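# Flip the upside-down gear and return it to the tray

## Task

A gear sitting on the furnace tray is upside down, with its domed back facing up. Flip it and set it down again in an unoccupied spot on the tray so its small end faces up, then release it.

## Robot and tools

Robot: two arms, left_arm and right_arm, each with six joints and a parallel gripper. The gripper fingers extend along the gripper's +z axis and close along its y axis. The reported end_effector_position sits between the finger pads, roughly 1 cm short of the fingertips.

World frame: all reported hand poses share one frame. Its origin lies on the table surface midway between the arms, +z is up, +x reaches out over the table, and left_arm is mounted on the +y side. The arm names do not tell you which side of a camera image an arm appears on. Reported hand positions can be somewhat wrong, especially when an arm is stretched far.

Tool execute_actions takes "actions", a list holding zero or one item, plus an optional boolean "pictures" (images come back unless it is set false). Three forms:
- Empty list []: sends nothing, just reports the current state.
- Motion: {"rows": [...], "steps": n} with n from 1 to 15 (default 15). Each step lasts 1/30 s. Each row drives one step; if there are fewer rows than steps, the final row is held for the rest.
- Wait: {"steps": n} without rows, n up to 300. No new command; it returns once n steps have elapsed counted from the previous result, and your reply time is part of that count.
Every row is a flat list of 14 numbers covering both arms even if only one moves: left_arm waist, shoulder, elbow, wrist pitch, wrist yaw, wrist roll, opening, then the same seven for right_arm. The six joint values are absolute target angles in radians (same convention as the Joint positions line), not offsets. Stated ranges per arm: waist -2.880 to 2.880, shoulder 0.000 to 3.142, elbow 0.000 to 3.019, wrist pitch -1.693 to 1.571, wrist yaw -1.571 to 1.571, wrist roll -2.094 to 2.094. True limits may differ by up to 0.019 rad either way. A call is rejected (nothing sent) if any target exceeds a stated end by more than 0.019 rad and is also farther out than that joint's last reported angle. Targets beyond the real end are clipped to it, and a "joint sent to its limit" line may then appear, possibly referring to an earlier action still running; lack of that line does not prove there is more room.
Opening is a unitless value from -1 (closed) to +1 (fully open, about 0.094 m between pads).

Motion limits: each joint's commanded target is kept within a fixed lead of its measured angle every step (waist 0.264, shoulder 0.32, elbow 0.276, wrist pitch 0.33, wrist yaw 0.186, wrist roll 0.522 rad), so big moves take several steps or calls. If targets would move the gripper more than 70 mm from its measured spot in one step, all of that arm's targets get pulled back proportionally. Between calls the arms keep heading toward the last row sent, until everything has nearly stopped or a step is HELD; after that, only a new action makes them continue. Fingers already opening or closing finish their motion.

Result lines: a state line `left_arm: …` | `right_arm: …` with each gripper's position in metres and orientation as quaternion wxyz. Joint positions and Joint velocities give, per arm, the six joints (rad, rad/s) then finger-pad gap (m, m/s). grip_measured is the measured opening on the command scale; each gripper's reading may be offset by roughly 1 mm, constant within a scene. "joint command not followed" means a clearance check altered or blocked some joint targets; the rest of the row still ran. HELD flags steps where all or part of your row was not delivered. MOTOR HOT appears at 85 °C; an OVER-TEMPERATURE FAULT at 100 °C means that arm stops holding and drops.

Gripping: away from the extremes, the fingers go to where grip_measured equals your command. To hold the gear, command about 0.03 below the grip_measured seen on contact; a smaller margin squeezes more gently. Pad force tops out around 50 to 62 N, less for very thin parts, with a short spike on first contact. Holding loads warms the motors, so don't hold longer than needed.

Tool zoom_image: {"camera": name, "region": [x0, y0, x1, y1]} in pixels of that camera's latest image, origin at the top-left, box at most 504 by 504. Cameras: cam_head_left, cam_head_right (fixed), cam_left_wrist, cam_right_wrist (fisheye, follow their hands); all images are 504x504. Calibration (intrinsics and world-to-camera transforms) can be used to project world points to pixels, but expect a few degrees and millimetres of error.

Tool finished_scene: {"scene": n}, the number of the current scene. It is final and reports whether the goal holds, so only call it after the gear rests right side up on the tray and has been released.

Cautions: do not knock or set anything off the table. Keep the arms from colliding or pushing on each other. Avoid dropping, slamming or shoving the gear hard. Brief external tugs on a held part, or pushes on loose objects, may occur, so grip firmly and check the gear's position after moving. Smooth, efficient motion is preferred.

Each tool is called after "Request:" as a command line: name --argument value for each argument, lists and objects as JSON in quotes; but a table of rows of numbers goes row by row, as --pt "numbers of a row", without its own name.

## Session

Request:
execute_actions --actions '[]'

Scene clock: 0.00 s of 6000.00 s.
left_arm: end_effector_position=(+0.6363, -0.0658, +0.2452) grip_measured=+1.000 end_effector_quat_wxyz=(+0.524, +0.417, +0.737, -0.085) | right_arm: end_effector_position=(+0.3045, -0.5051, +0.3173) grip_measured=+1.000 end_effector_quat_wxyz=(+0.065, +0.929, +0.234, +0.278)
Joint positions: left_arm=[-0.273  1.827  1.49  -0.126  0.219  0.463  0.094] | right_arm=[-0.761  0.817  1.013 -1.311 -0.369  2.033  0.094]
Joint velocities: left_arm=[ 0.005 -0.005  0.007 -0.017 -0.037  0.007  0.   ] | right_arm=[-0.005  0.015 -0.007  0.002  0.022 -0.037  0.   ]
camera_calibration (this result's frames):
cam_left_wrist: T_world_to_cam=[[-0.702265, -0.640869, -0.310018, 0.481703], [-0.490847, 0.751288, -0.441175, 0.477225], [0.515648, -0.15765, -0.842172, -0.00925605], [0, 0, 0, 1]] pos_world=[0.5773, -0.0512843, 0.352081]
cam_right_wrist: T_world_to_cam=[[-0.393467, 0.881421, -0.261306, 0.647507], [0.252233, 0.376826, 0.891281, -0.167543], [0.88406, 0.284779, -0.370592, 0.11591], [0, 0, 0, 1]] pos_world=[0.194561, -0.5406, 0.361481]

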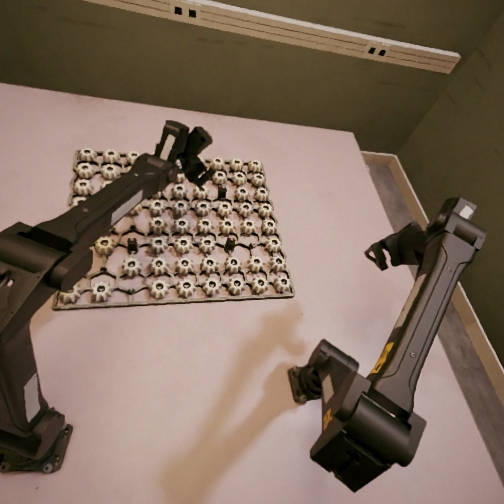

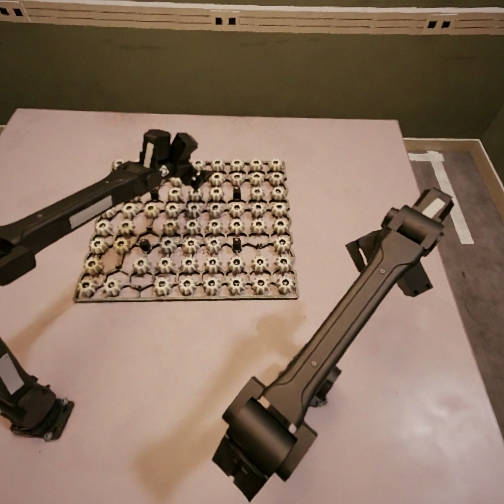

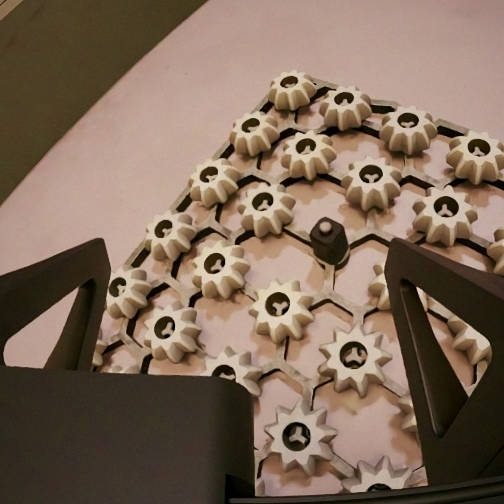

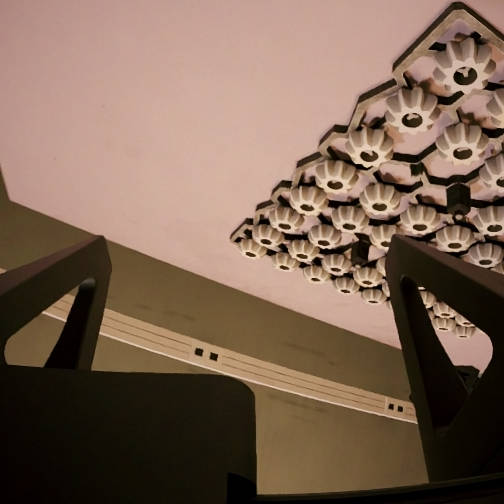

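Request:
zoom_image --camera "cam_head_right" --region '[65, 150, 195, 310]'

Request:
zoom_image --camera "cam_head_right" --region '[170, 150, 310, 310]'

Request:
zoom_image --camera "cam_head_left" --region '[45, 140, 205, 315]'

Region (65, 150, 195, 310) of cam_head_right's 504x504 image, scaled by 3.150, with more detail than that image has; it fills the left 410 columns of this view, and the rest is white.

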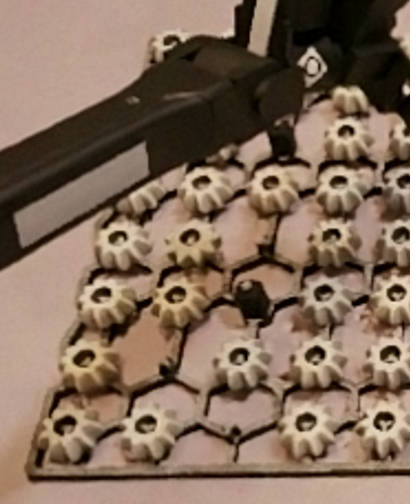

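Region (170, 150, 310, 310) of cam_head_right's 504x504 image, scaled by 3.150, with more detail than that image has; it fills the left 441 columns of this view, and the rest is white.

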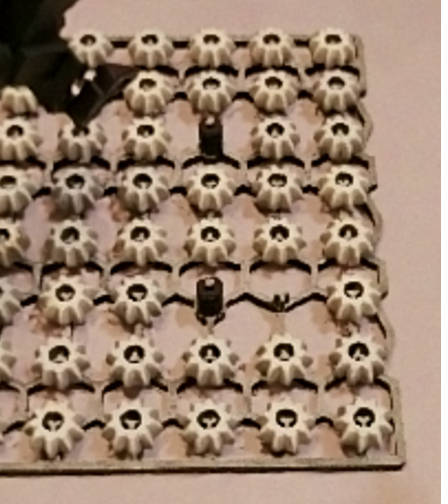

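Region (45, 140, 205, 315) of cam_head_left's 504x504 image, scaled by 2.880, with more detail than that image has; it fills the left 461 columns of this view, and the rest is white.

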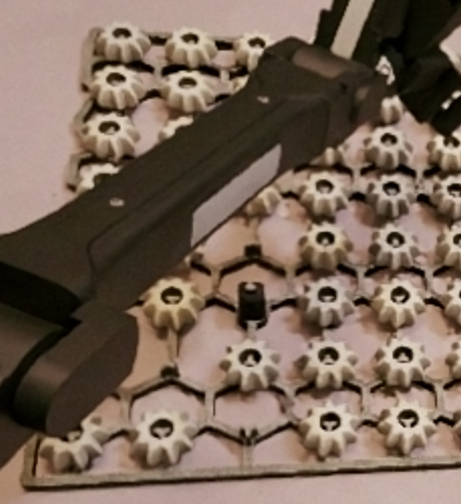

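Request:
execute_actions --actions '[{"rows":[[-0.268,1.828,1.51,-0.14,0.215,0.44,1, -0.75,0.825,1.01,-1.29,-0.369,2.0,1],[-0.26,1.83,1.53,-0.16,0.21,0.41,1, -0.735,0.835,1.007,-1.26,-0.369,1.95,1],[-0.25,1.832,1.545,-0.19,0.2,0.37,1, -0.715,0.845,1.004,-1.22,-0.369,1.9,1],[-0.24,1.834,1.555,-0.225,0.19,0.33,1, -0.693,0.855,1.001,-1.18,-0.369,1.85,1],[-0.23,1.836,1.565,-0.26,0.18,0.29,1, -0.671,0.865,0.998,-1.14,-0.369,1.8,1],[-0.22,1.838,1.575,-0.295,0.17,0.25,1, -0.649,0.875,0.995,-1.10,-0.369,1.75,1],[-0.21,1.84,1.585,-0.33,0.16,0.21,1, -0.627,0.885,0.992,-1.06,-0.369,1.7,1],[-0.2,1.842,1.595,-0.365,0.15,0.17,1, -0.605,0.895,0.989,-1.02,-0.369,1.65,1],[-0.19,1.844,1.605,-0.4,0.14,0.13,1, -0.583,0.905,0.986,-0.98,-0.369,1.6,1],[-0.18,1.846,1.615,-0.435,0.13,0.09,1, -0.561,0.915,0.983,-0.94,-0.369,1.55,1],[-0.17,1.848,1.625,-0.47,0.12,0.05,1, -0.539,0.925,0.98,-0.90,-0.369,1.5,1],[-0.16,1.85,1.635,-0.505,0.11,0.01,1, -0.517,0.935,0.975,-0.86,-0.38,1.45,1],[-0.15,1.853,1.645,-0.54,0.1,-0.03,1, -0.495,0.945,0.97,-0.82,-0.4,1.4,1],[-0.14,1.856,1.655,-0.575,0.09,-0.07,1, -0.473,0.955,0.965,-0.78,-0.42,1.35,1],[-0.13,1.86,1.665,-0.61,0.08,-0.11,1, -0.451,0.965,0.96,-0.74,-0.44,1.3,1]],"steps":15}]' --pictures false

Request:
execute_actions --actions '[{"rows":[[-0.12,1.863,1.673,-0.645,0.07,-0.15,0.97, -0.429,0.975,0.954,-0.70,-0.46,1.25,1],[-0.11,1.866,1.681,-0.68,0.06,-0.19,0.94, -0.407,0.985,0.948,-0.66,-0.48,1.2,1],[-0.1,1.869,1.689,-0.715,0.05,-0.23,0.91, -0.385,0.995,0.942,-0.62,-0.5,1.15,1],[-0.09,1.872,1.697,-0.75,0.04,-0.27,0.88, -0.363,1.005,0.936,-0.58,-0.52,1.1,1],[-0.08,1.875,1.705,-0.785,0.03,-0.31,0.85, -0.341,1.015,0.93,-0.54,-0.54,1.05,1],[-0.07,1.878,1.712,-0.82,0.02,-0.35,0.82, -0.319,1.025,0.924,-0.5,-0.56,1.0,1],[-0.06,1.881,1.718,-0.855,0.01,-0.39,0.79, -0.297,1.035,0.918,-0.46,-0.58,0.95,1],[-0.05,1.884,1.723,-0.89,0,-0.43,0.76, -0.275,1.045,0.912,-0.42,-0.6,0.9,1],[-0.04,1.887,1.727,-0.925,0,-0.47,0.73, -0.253,1.055,0.906,-0.38,-0.62,0.85,1],[-0.03,1.89,1.73,-0.96,0,-0.51,0.7, -0.231,1.065,0.9,-0.34,-0.64,0.8,1],[-0.02,1.893,1.733,-0.995,0,-0.55,0.67, -0.209,1.075,0.894,-0.3,-0.66,0.75,1],[-0.01,1.896,1.733,-1.03,0,-0.59,0.64, -0.187,1.085,0.888,-0.26,-0.68,0.7,1],[0,1.899,1.733,-1.065,0,-0.63,0.61, -0.165,1.095,0.882,-0.22,-0.7,0.65,1],[0.01,1.902,1.733,-1.1,0,-0.67,0.58, -0.143,1.105,0.876,-0.18,-0.72,0.6,1],[0.018,1.905,1.733,-1.135,0,-0.71,0.55, -0.121,1.115,0.87,-0.14,-0.74,0.55,1]],"steps":15}]' --pictures false

Request:
execute_actions --actions '[{"rows":[[0.025,1.908,1.733,-1.17,0,-0.75,0.52, -0.099,1.125,0.864,-0.1,-0.76,0.5,1],[0.031,1.911,1.733,-1.2,0,-0.79,0.5, -0.077,1.135,0.858,-0.06,-0.78,0.45,1],[0.036,1.914,1.733,-1.23,0,-0.83,0.5, -0.055,1.145,0.852,-0.02,-0.8,0.4,1],[0.04,1.917,1.733,-1.26,0,-0.87,0.5, -0.033,1.155,0.846,0.02,-0.82,0.35,1],[0.043,1.92,1.733,-1.285,0,-0.91,0.5, -0.011,1.165,0.84,0.06,-0.84,0.3,1],[0.045,1.923,1.733,-1.305,0,-0.95,0.5, 0.011,1.175,0.834,0.1,-0.86,0.25,1],[0.045,1.926,1.733,-1.323,0,-0.98,0.5, 0.033,1.185,0.828,0.14,-0.88,0.2,1],[0.045,1.928,1.733,-1.323,0,-1.0,0.5, 0.055,1.195,0.822,0.18,-0.9,0.15,1],[0.045,1.928,1.733,-1.323,0,-1.0,0.5, 0.077,1.205,0.816,0.22,-0.92,0.1,1],[0.045,1.928,1.733,-1.323,0,-1.0,0.5, 0.099,1.215,0.81,0.26,-0.94,0.05,1],[0.045,1.928,1.733,-1.323,0,-1.0,0.5, 0.121,1.225,0.804,0.3,-0.96,0,1],[0.045,1.928,1.733,-1.323,0,-1.0,0.5, 0.14,1.235,0.798,0.33,-0.98,-0.04,1],[0.045,1.928,1.733,-1.323,0,-1.0,0.5, 0.155,1.243,0.794,0.355,-0.995,-0.07,1],[0.045,1.928,1.733,-1.323,0,-1.0,0.5, 0.165,1.248,0.79,0.37,-1.0,-0.09,1],[0.045,1.928,1.733,-1.323,0,-1.0,0.5, 0.17,1.25,0.79,0.38,-1.0,-0.1,1]],"steps":15}]'

Scene clock: 15.90 s of 6000.00 s.
left_arm: end_effector_position=(+0.6468, +0.0367, +0.2082) grip_measured=+1.000 end_effector_quat_wxyz=(+0.372, +0.196, +0.903, -0.092) | right_arm: end_effector_position=(+0.4315, -0.4696, +0.3222) grip_measured=+1.000 end_effector_quat_wxyz=(+0.218, +0.705, +0.574, +0.354)
Joint positions: left_arm=[-0.169  1.836  1.582 -0.534  0.092  0.063  0.094] | right_arm=[-0.496  0.939  0.969 -0.829 -0.421  1.509  0.094]
Joint velocities: left_arm=[ 0.425  0.005  0.33  -1.004 -0.286 -1.077  0.   ] | right_arm=[ 0.62   0.278 -0.164  1.155 -0.476 -1.341  0.   ]
Steps of this call (steps 1 to 90: nothing new was sent; then 12.40 s passed at rest; steps 91 to 105: all 15 steps of this action). Readings (joint positions):
91: left_arm=[-0.273 1.827 1.490 -0.127 0.219 0.461] | right_arm=[-0.761 0.817 1.013 -1.309 -0.369 2.029]
92: left_arm=[-0.273 1.827 1.490 -0.133 0.216 0.455] | right_arm=[-0.759 0.817 1.012 -1.301 -0.369 2.017]
94: left_arm=[-0.272 1.827 1.491 -0.166 0.202 0.424] | right_arm=[-0.740 0.820 1.007 -1.256 -0.369 1.971]
98: left_arm=[-0.256 1.828 1.506 -0.293 0.163 0.316] | right_arm=[-0.654 0.856 0.999 -1.109 -0.369 1.828]
105: the state above

Scene clock: 16.40 s of 6000.00 s.
left_arm: end_effector_position=(+0.6010, +0.1733, +0.1588) grip_measured=+0.565 end_effector_quat_wxyz=(+0.144, -0.175, +0.972, -0.055) | right_arm: end_effector_position=(+0.5163, -0.3022, +0.3356) grip_measured=+1.000 end_effector_quat_wxyz=(+0.381, +0.161, +0.794, +0.444)
Joint positions: left_arm=[-0.015  1.878  1.673 -1.057  0.003 -0.53   0.074] | right_arm=[-0.166  1.083  0.882 -0.231 -0.721  0.766  0.094]
Joint velocities: left_arm=[ 0.249  0.093  0.007 -1.023 -0.037 -1.121 -0.027] | right_arm=[ 0.63   0.278 -0.164  1.16  -0.491 -1.458  0.   ]
Steps of this call (steps 1 to 15: all 15 steps of this action). Readings (joint positions):
1: left_arm=[-0.155 1.838 1.594 -0.568 0.082 0.025] | right_arm=[-0.475 0.949 0.964 -0.789 -0.441 1.460]
2: left_arm=[-0.141 1.839 1.605 -0.603 0.071 -0.014] | right_arm=[-0.452 0.958 0.959 -0.749 -0.461 1.411]
4: left_arm=[-0.116 1.843 1.624 -0.672 0.051 -0.093] | right_arm=[-0.408 0.976 0.947 -0.670 -0.501 1.313]
8: left_arm=[-0.075 1.854 1.654 -0.812 0.011 -0.252] | right_arm=[-0.319 1.013 0.924 -0.510 -0.581 1.115]
15: the state above

Scene clock: 16.90 s of 6000.00 s.
left_arm: end_effector_position=(+0.5453, +0.2176, +0.1263) grip_measured=+0.502 end_effector_quat_wxyz=(+0.005, -0.409, +0.912, -0.005) | right_arm: end_effector_position=(+0.4743, -0.1242, +0.3340) grip_measured=+1.000 end_effector_quat_wxyz=(+0.539, -0.373, +0.623, +0.428)
Joint positions: left_arm=[ 0.042  1.916  1.673 -1.314  0.003 -0.959  0.071] | right_arm=[ 0.156  1.226  0.796  0.331 -0.996  0.048  0.094]
Joint velocities: left_arm=[-0.005  0.005 -0.002 -0.007  0.081 -0.183 -0.   ] | right_arm=[ 0.425  0.2   -0.12   0.569 -0.11  -1.018  0.   ]
Steps of this call (steps 1 to 15: all 15 steps of this action). Readings (joint positions):
1: left_arm=[-0.007 1.882 1.673 -1.093 0.003 -0.570] | right_arm=[-0.143 1.093 0.876 -0.191 -0.741 0.717]
2: left_arm=[0.002 1.886 1.673 -1.127 0.003 -0.610] | right_arm=[-0.121 1.103 0.870 -0.151 -0.761 0.667]
4: left_arm=[0.019 1.894 1.673 -1.191 0.003 -0.690] | right_arm=[-0.077 1.123 0.858 -0.071 -0.801 0.567]
8: left_arm=[0.040 1.908 1.673 -1.290 0.003 -0.844] | right_arm=[0.011 1.162 0.834 0.089 -0.881 0.367]
15: the state above
camera_calibration (this result's frames):
cam_left_wrist: T_world_to_cam=[[0.749325, -0.662111, 0.0109619, -0.264897], [-0.548676, -0.61151, 0.570096, 0.367455], [-0.370764, -0.433202, -0.821505, 0.522934], [0, 0, 0, 1]] pos_world=[0.593993, 0.275848, 0.223012]
cam_right_wrist: T_world_to_cam=[[0.929987, -0.344134, -0.129211, -0.441111], [-0.316657, -0.571482, -0.757058, 0.333729], [0.186688, 0.74497, -0.640443, 0.341587], [0, 0, 0, 1]] pos_world=[0.452135, -0.215553, 0.414423]

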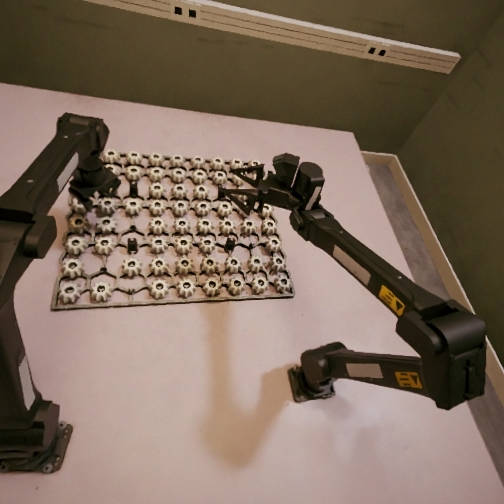

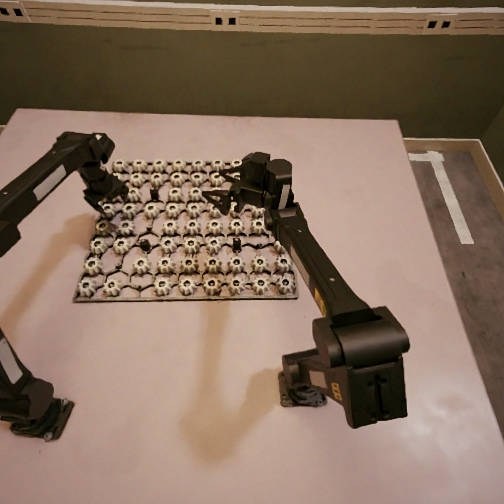

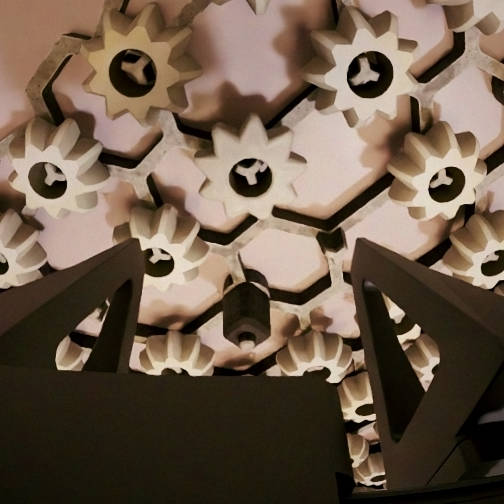

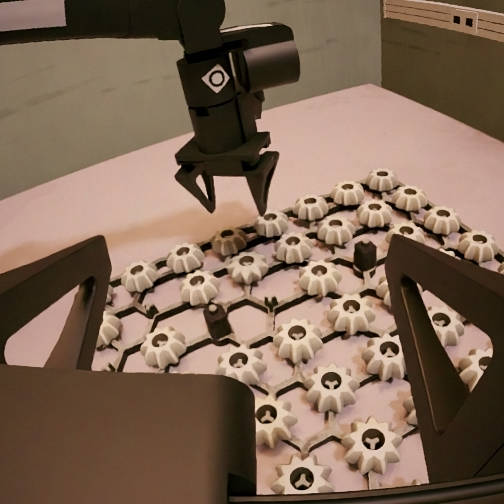

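Request:
zoom_image --camera "cam_left_wrist" --region '[180, 100, 320, 240]'

Region (180, 100, 320, 240) of cam_left_wrist's 504x504 image, scaled by 3.600, with more detail than that image has.

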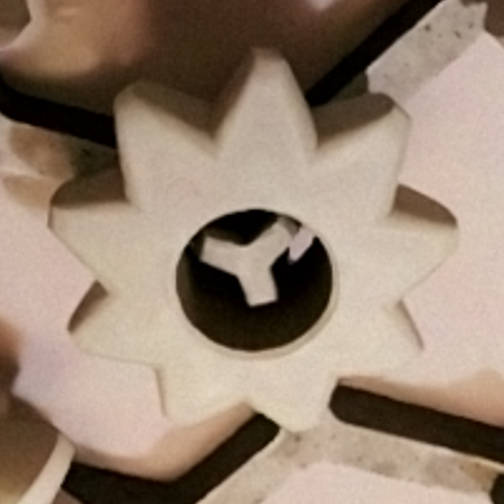

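Request:
execute_actions --actions '[{"rows":[[0.038,1.932,1.7,-1.31,0,-1.01,0.5, 0.18,1.256,0.787,0.39,-1.01,-0.13,0.97],[0.032,1.937,1.67,-1.3,0,-1.02,0.5, 0.193,1.264,0.783,0.405,-1.022,-0.165,0.94],[0.028,1.942,1.66,-1.29,0,-1.03,0.5, 0.207,1.272,0.779,0.42,-1.034,-0.2,0.91],[0.025,1.947,1.651,-1.278,0,-1.04,0.5, 0.221,1.28,0.775,0.437,-1.046,-0.235,0.88],[0.022,1.952,1.642,-1.265,0,-1.05,0.5, 0.235,1.288,0.771,0.454,-1.058,-0.27,0.85],[0.02,1.957,1.633,-1.252,0,-1.06,0.5, 0.249,1.296,0.767,0.471,-1.07,-0.305,0.82],[0.019,1.962,1.624,-1.239,0,-1.07,0.5, 0.263,1.304,0.763,0.488,-1.082,-0.34,0.79],[0.019,1.967,1.615,-1.226,0,-1.08,0.5, 0.277,1.312,0.759,0.505,-1.094,-0.375,0.76],[0.019,1.972,1.606,-1.213,0,-1.09,0.5, 0.291,1.32,0.755,0.522,-1.106,-0.41,0.73],[0.019,1.977,1.597,-1.2,0,-1.095,0.5, 0.305,1.328,0.751,0.539,-1.118,-0.445,0.7],[0.019,1.982,1.588,-1.187,0,-1.095,0.5, 0.319,1.336,0.747,0.556,-1.13,-0.48,0.7],[0.019,1.986,1.58,-1.175,0,-1.095,0.5, 0.333,1.344,0.743,0.573,-1.142,-0.515,0.7],[0.019,1.989,1.573,-1.165,0,-1.095,0.5, 0.345,1.351,0.74,0.59,-1.154,-0.545,0.7],[0.019,1.989,1.573,-1.155,0,-1.095,0.5, 0.354,1.356,0.738,0.605,-1.162,-0.565,0.7],[0.019,1.989,1.573,-1.155,0,-1.095,0.5, 0.358,1.358,0.738,0.615,-1.165,-0.57,0.7]],"steps":15}]' --pictures false

Request:
execute_actions --actions '[{"steps":7}]'

Scene clock: 20.70 s of 6000.00 s.
left_arm: end_effector_position=(+0.5391, +0.2138, +0.0572) grip_measured=+0.502 end_effector_quat_wxyz=(-0.004, -0.457, +0.890, +0.001) | right_arm: end_effector_position=(+0.4045, -0.0409, +0.2963) grip_measured=+0.702 end_effector_quat_wxyz=(+0.596, -0.597, +0.384, +0.374)
Joint positions: left_arm=[ 0.035  1.974  1.573 -1.179  0.003 -1.072  0.071] | right_arm=[ 0.344  1.337  0.739  0.574 -1.158 -0.459  0.08 ]
Joint velocities: left_arm=[ 0.005  0.23  -0.188  0.178 -0.066 -0.11  -0.001] | right_arm=[ 0.308  0.2   -0.105  0.383 -0.125 -0.725 -0.001]
Steps of this call (steps 1 to 30: the robot went on to your last target; steps 31 to 90: nothing new was sent; then 0.30 s passed at rest; steps 91 to 105: all 15 steps of this action). Readings (joint positions):
91: left_arm=[0.042 1.916 1.673 -1.314 0.003 -0.989] | right_arm=[0.177 1.238 0.787 0.368 -1.003 -0.097]
92: left_arm=[0.042 1.916 1.673 -1.313 0.003 -0.993] | right_arm=[0.177 1.239 0.786 0.374 -1.011 -0.108]
94: left_arm=[0.042 1.916 1.668 -1.303 0.003 -1.003] | right_arm=[0.185 1.244 0.785 0.398 -1.033 -0.142]
98: left_arm=[0.040 1.924 1.636 -1.260 0.003 -1.033] | right_arm=[0.237 1.272 0.773 0.462 -1.081 -0.246]
105: the state above

Scene clock: 20.93 s of 6000.00 s.
left_arm: end_effector_position=(+0.5373, +0.2134, +0.0443) grip_measured=+0.502 end_effector_quat_wxyz=(-0.010, -0.460, +0.888, +0.005) | right_arm: end_effector_position=(+0.3988, -0.0346, +0.2931) grip_measured=+0.702 end_effector_quat_wxyz=(+0.610, -0.617, +0.349, +0.354)
Joint positions: left_arm=[ 0.034  1.991  1.564 -1.165  0.004 -1.08   0.071] | right_arm=[ 0.36   1.347  0.734  0.601 -1.163 -0.541  0.08 ]
Joint velocities: left_arm=[-0.015 -0.005  0.007 -0.007 -0.022 -0.051 -0.   ] | right_arm=[-0.005 -0.015 -0.012 -0.027 -0.022 -0.227 -0.   ]
Steps of this call (steps 1 to 7: the robot went on to your last target). Readings (joint positions):
1: left_arm=[0.035 1.981 1.569 -1.174 0.003 -1.074] | right_arm=[0.352 1.342 0.737 0.584 -1.162 -0.480]
2: left_arm=[0.035 1.987 1.565 -1.171 0.003 -1.076] | right_arm=[0.358 1.346 0.735 0.590 -1.163 -0.497]
4: left_arm=[0.034 1.991 1.564 -1.167 0.004 -1.078] | right_arm=[0.360 1.347 0.734 0.596 -1.163 -0.521]
7: the state above
camera_calibration (this result's frames):
cam_left_wrist: T_world_to_cam=[[0.819234, -0.573125, -0.0195706, -0.315981], [-0.455105, -0.67054, 0.58588, 0.368919], [-0.348905, -0.471066, -0.810161, 0.446596], [0, 0, 0, 1]] pos_world=[0.582579, 0.276655, 0.139489]
cam_right_wrist: T_world_to_cam=[[0.861546, 0.0236227, 0.50713, -0.491851], [0.416681, -0.603565, -0.67977, 0.0138691], [0.290028, 0.796964, -0.529842, 0.190862], [0, 0, 0, 1]] pos_world=[0.362618, -0.13212, 0.359986]

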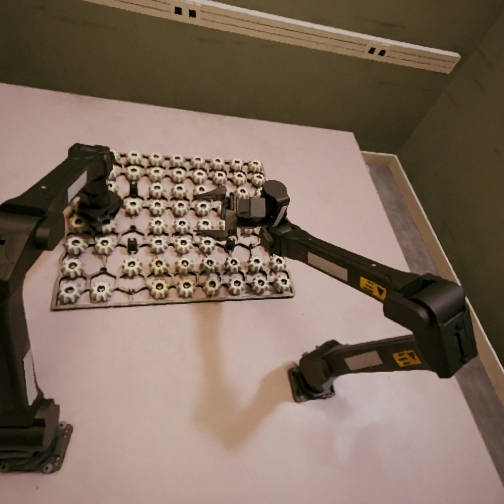

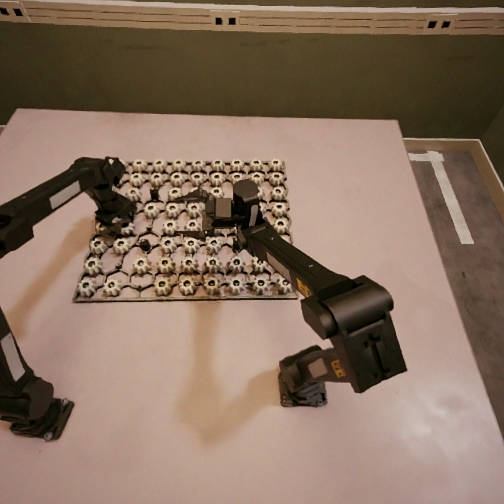

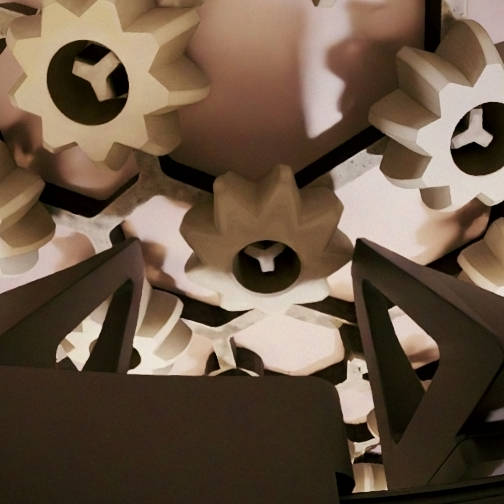

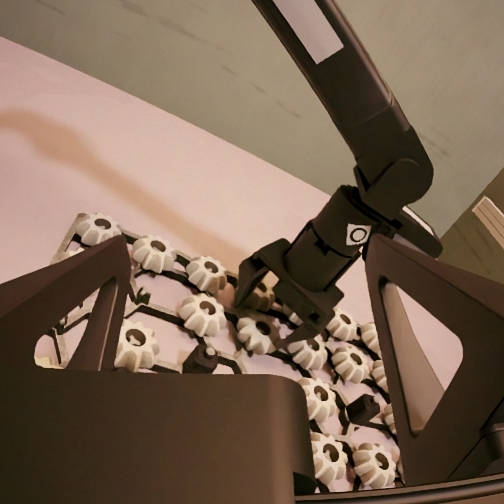

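Request:
execute_actions --actions '[{"rows":[[0.016,1.985,1.58,-1.148,0,-1.095,0.55, 0.358,1.35,0.745,0.615,-1.158,-0.57,0.7],[0.013,1.985,1.58,-1.141,0,-1.095,0.55, 0.358,1.35,0.745,0.615,-1.152,-0.57,0.7],[0.012,1.985,1.58,-1.134,0,-1.095,0.55, 0.358,1.35,0.745,0.615,-1.152,-0.57,0.7],[0.012,1.995,1.58,-1.132,0,-1.095,0.55, 0.358,1.35,0.745,0.615,-1.152,-0.57,0.7],[0.012,2.002,1.58,-1.131,0,-1.095,0.55, 0.358,1.35,0.745,0.615,-1.152,-0.57,0.7],[0.012,2.007,1.58,-1.13,0,-1.095,0.55, 0.358,1.35,0.745,0.615,-1.152,-0.57,0.7],[0.012,2.011,1.58,-1.129,0,-1.095,0.55, 0.358,1.35,0.745,0.615,-1.152,-0.57,0.7],[0.012,2.015,1.58,-1.128,0,-1.095,0.55, 0.358,1.35,0.745,0.615,-1.152,-0.57,0.7],[0.012,2.018,1.58,-1.127,0,-1.095,0.55, 0.358,1.35,0.745,0.615,-1.152,-0.57,0.7],[0.012,2.021,1.58,-1.126,0,-1.095,0.55, 0.358,1.35,0.745,0.615,-1.152,-0.57,0.7],[0.012,2.024,1.58,-1.125,0,-1.095,0.55, 0.358,1.35,0.745,0.615,-1.152,-0.57,0.7],[0.012,2.027,1.58,-1.124,0,-1.095,0.55, 0.358,1.35,0.745,0.615,-1.152,-0.57,0.7],[0.012,2.03,1.58,-1.123,0,-1.095,0.55, 0.358,1.35,0.745,0.615,-1.152,-0.57,0.7]],"steps":15}]' --pictures false

Request:
execute_actions --actions '[{"steps":6}]'

Scene clock: 23.03 s of 6000.00 s.
left_arm: end_effector_position=(+0.5429, +0.2091, +0.0358) grip_measured=+0.548 end_effector_quat_wxyz=(-0.004, -0.459, +0.889, +0.000) | right_arm: end_effector_position=(+0.4003, -0.0346, +0.2932) grip_measured=+0.702 end_effector_quat_wxyz=(+0.616, -0.619, +0.345, +0.345)
Joint positions: left_arm=[ 0.028  2.006  1.564 -1.135  0.003 -1.083  0.073] | right_arm=[ 0.36   1.347  0.734  0.602 -1.155 -0.563  0.08 ]
Joint velocities: left_arm=[-0.005  0.093  0.007 -0.002 -0.037 -0.022  0.   ] | right_arm=[-0.005 -0.005  0.002 -0.017  0.022 -0.037 -0.001]
Steps of this call (steps 1 to 30: the robot went on to your last target; steps 31 to 48: nothing new was sent; steps 49 to 63: all 15 steps of this action). Readings (joint positions):
49: left_arm=[0.034 1.991 1.564 -1.164 0.003 -1.083] | right_arm=[0.360 1.347 0.734 0.602 -1.162 -0.563]
50: left_arm=[0.034 1.991 1.564 -1.161 0.003 -1.083] | right_arm=[0.360 1.347 0.734 0.602 -1.158 -0.563]
52: left_arm=[0.033 1.991 1.564 -1.151 0.003 -1.083] | right_arm=[0.360 1.347 0.734 0.602 -1.155 -0.563]
56: left_arm=[0.030 1.992 1.564 -1.142 0.003 -1.083] | right_arm=[0.360 1.347 0.734 0.602 -1.155 -0.563]
63: the state above

Scene clock: 23.23 s of 6000.00 s.
left_arm: end_effector_position=(+0.5418, +0.2093, +0.0298) grip_measured=+0.548 end_effector_quat_wxyz=(-0.008, -0.459, +0.889, +0.003) | right_arm: end_effector_position=(+0.4003, -0.0346, +0.2932) grip_measured=+0.702 end_effector_quat_wxyz=(+0.616, -0.619, +0.345, +0.345)
Joint positions: left_arm=[ 0.028  2.017  1.564 -1.135  0.003 -1.083  0.073] | right_arm=[ 0.36   1.347  0.734  0.602 -1.155 -0.563  0.08 ]
Joint velocities: left_arm=[-0.005  0.005 -0.002 -0.002  0.037 -0.022 -0.   ] | right_arm=[-0.024 -0.005 -0.002 -0.017  0.051 -0.007  0.001]
Steps of this call (steps 1 to 6: the robot went on to your last target). Readings (joint positions):
1: left_arm=[0.028 2.009 1.564 -1.135 0.003 -1.083] | right_arm=[0.360 1.347 0.734 0.602 -1.155 -0.563]
2: left_arm=[0.028 2.012 1.564 -1.135 0.003 -1.083] | right_arm=[0.360 1.347 0.734 0.602 -1.155 -0.563]
4: left_arm=[0.028 2.016 1.564 -1.135 0.003 -1.083] | right_arm=[0.360 1.347 0.734 0.602 -1.155 -0.563]
6: the state above
camera_calibration (this result's frames):
cam_left_wrist: T_world_to_cam=[[0.817338, -0.575944, -0.0157323, -0.320822], [-0.460092, -0.668878, 0.583881, 0.379136], [-0.346806, -0.46999, -0.811687, 0.433185], [0, 0, 0, 1]] pos_world=[0.586889, 0.272413, 0.125193]
cam_right_wrist: T_world_to_cam=[[0.850294, 0.0163449, 0.526054, -0.494438], [0.426587, -0.606821, -0.670665, 0.00658949], [0.308259, 0.79467, -0.522949, 0.181087], [0, 0, 0, 1]] pos_world=[0.361785, -0.131824, 0.35922]

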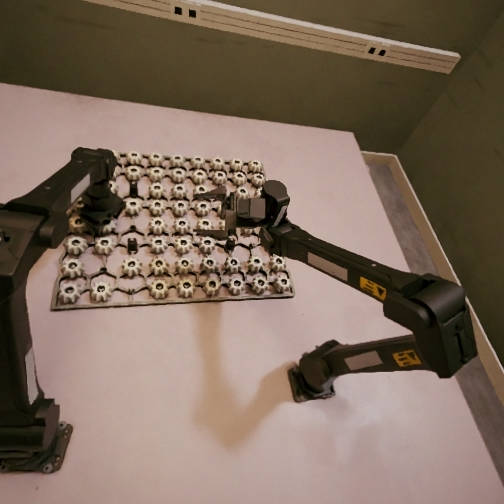

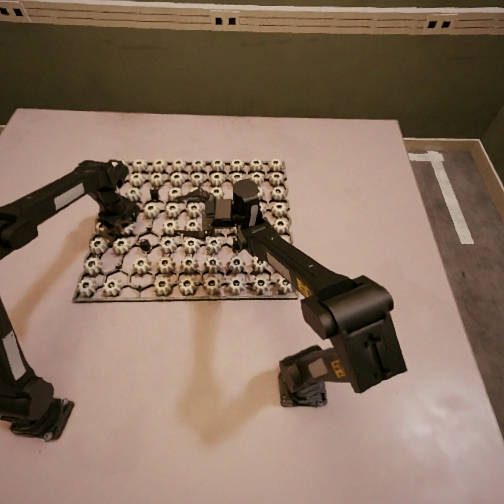

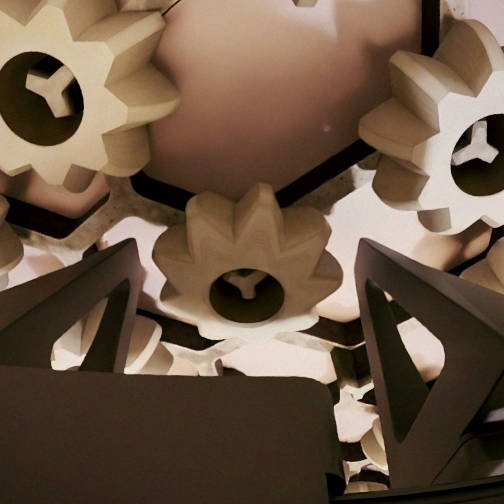

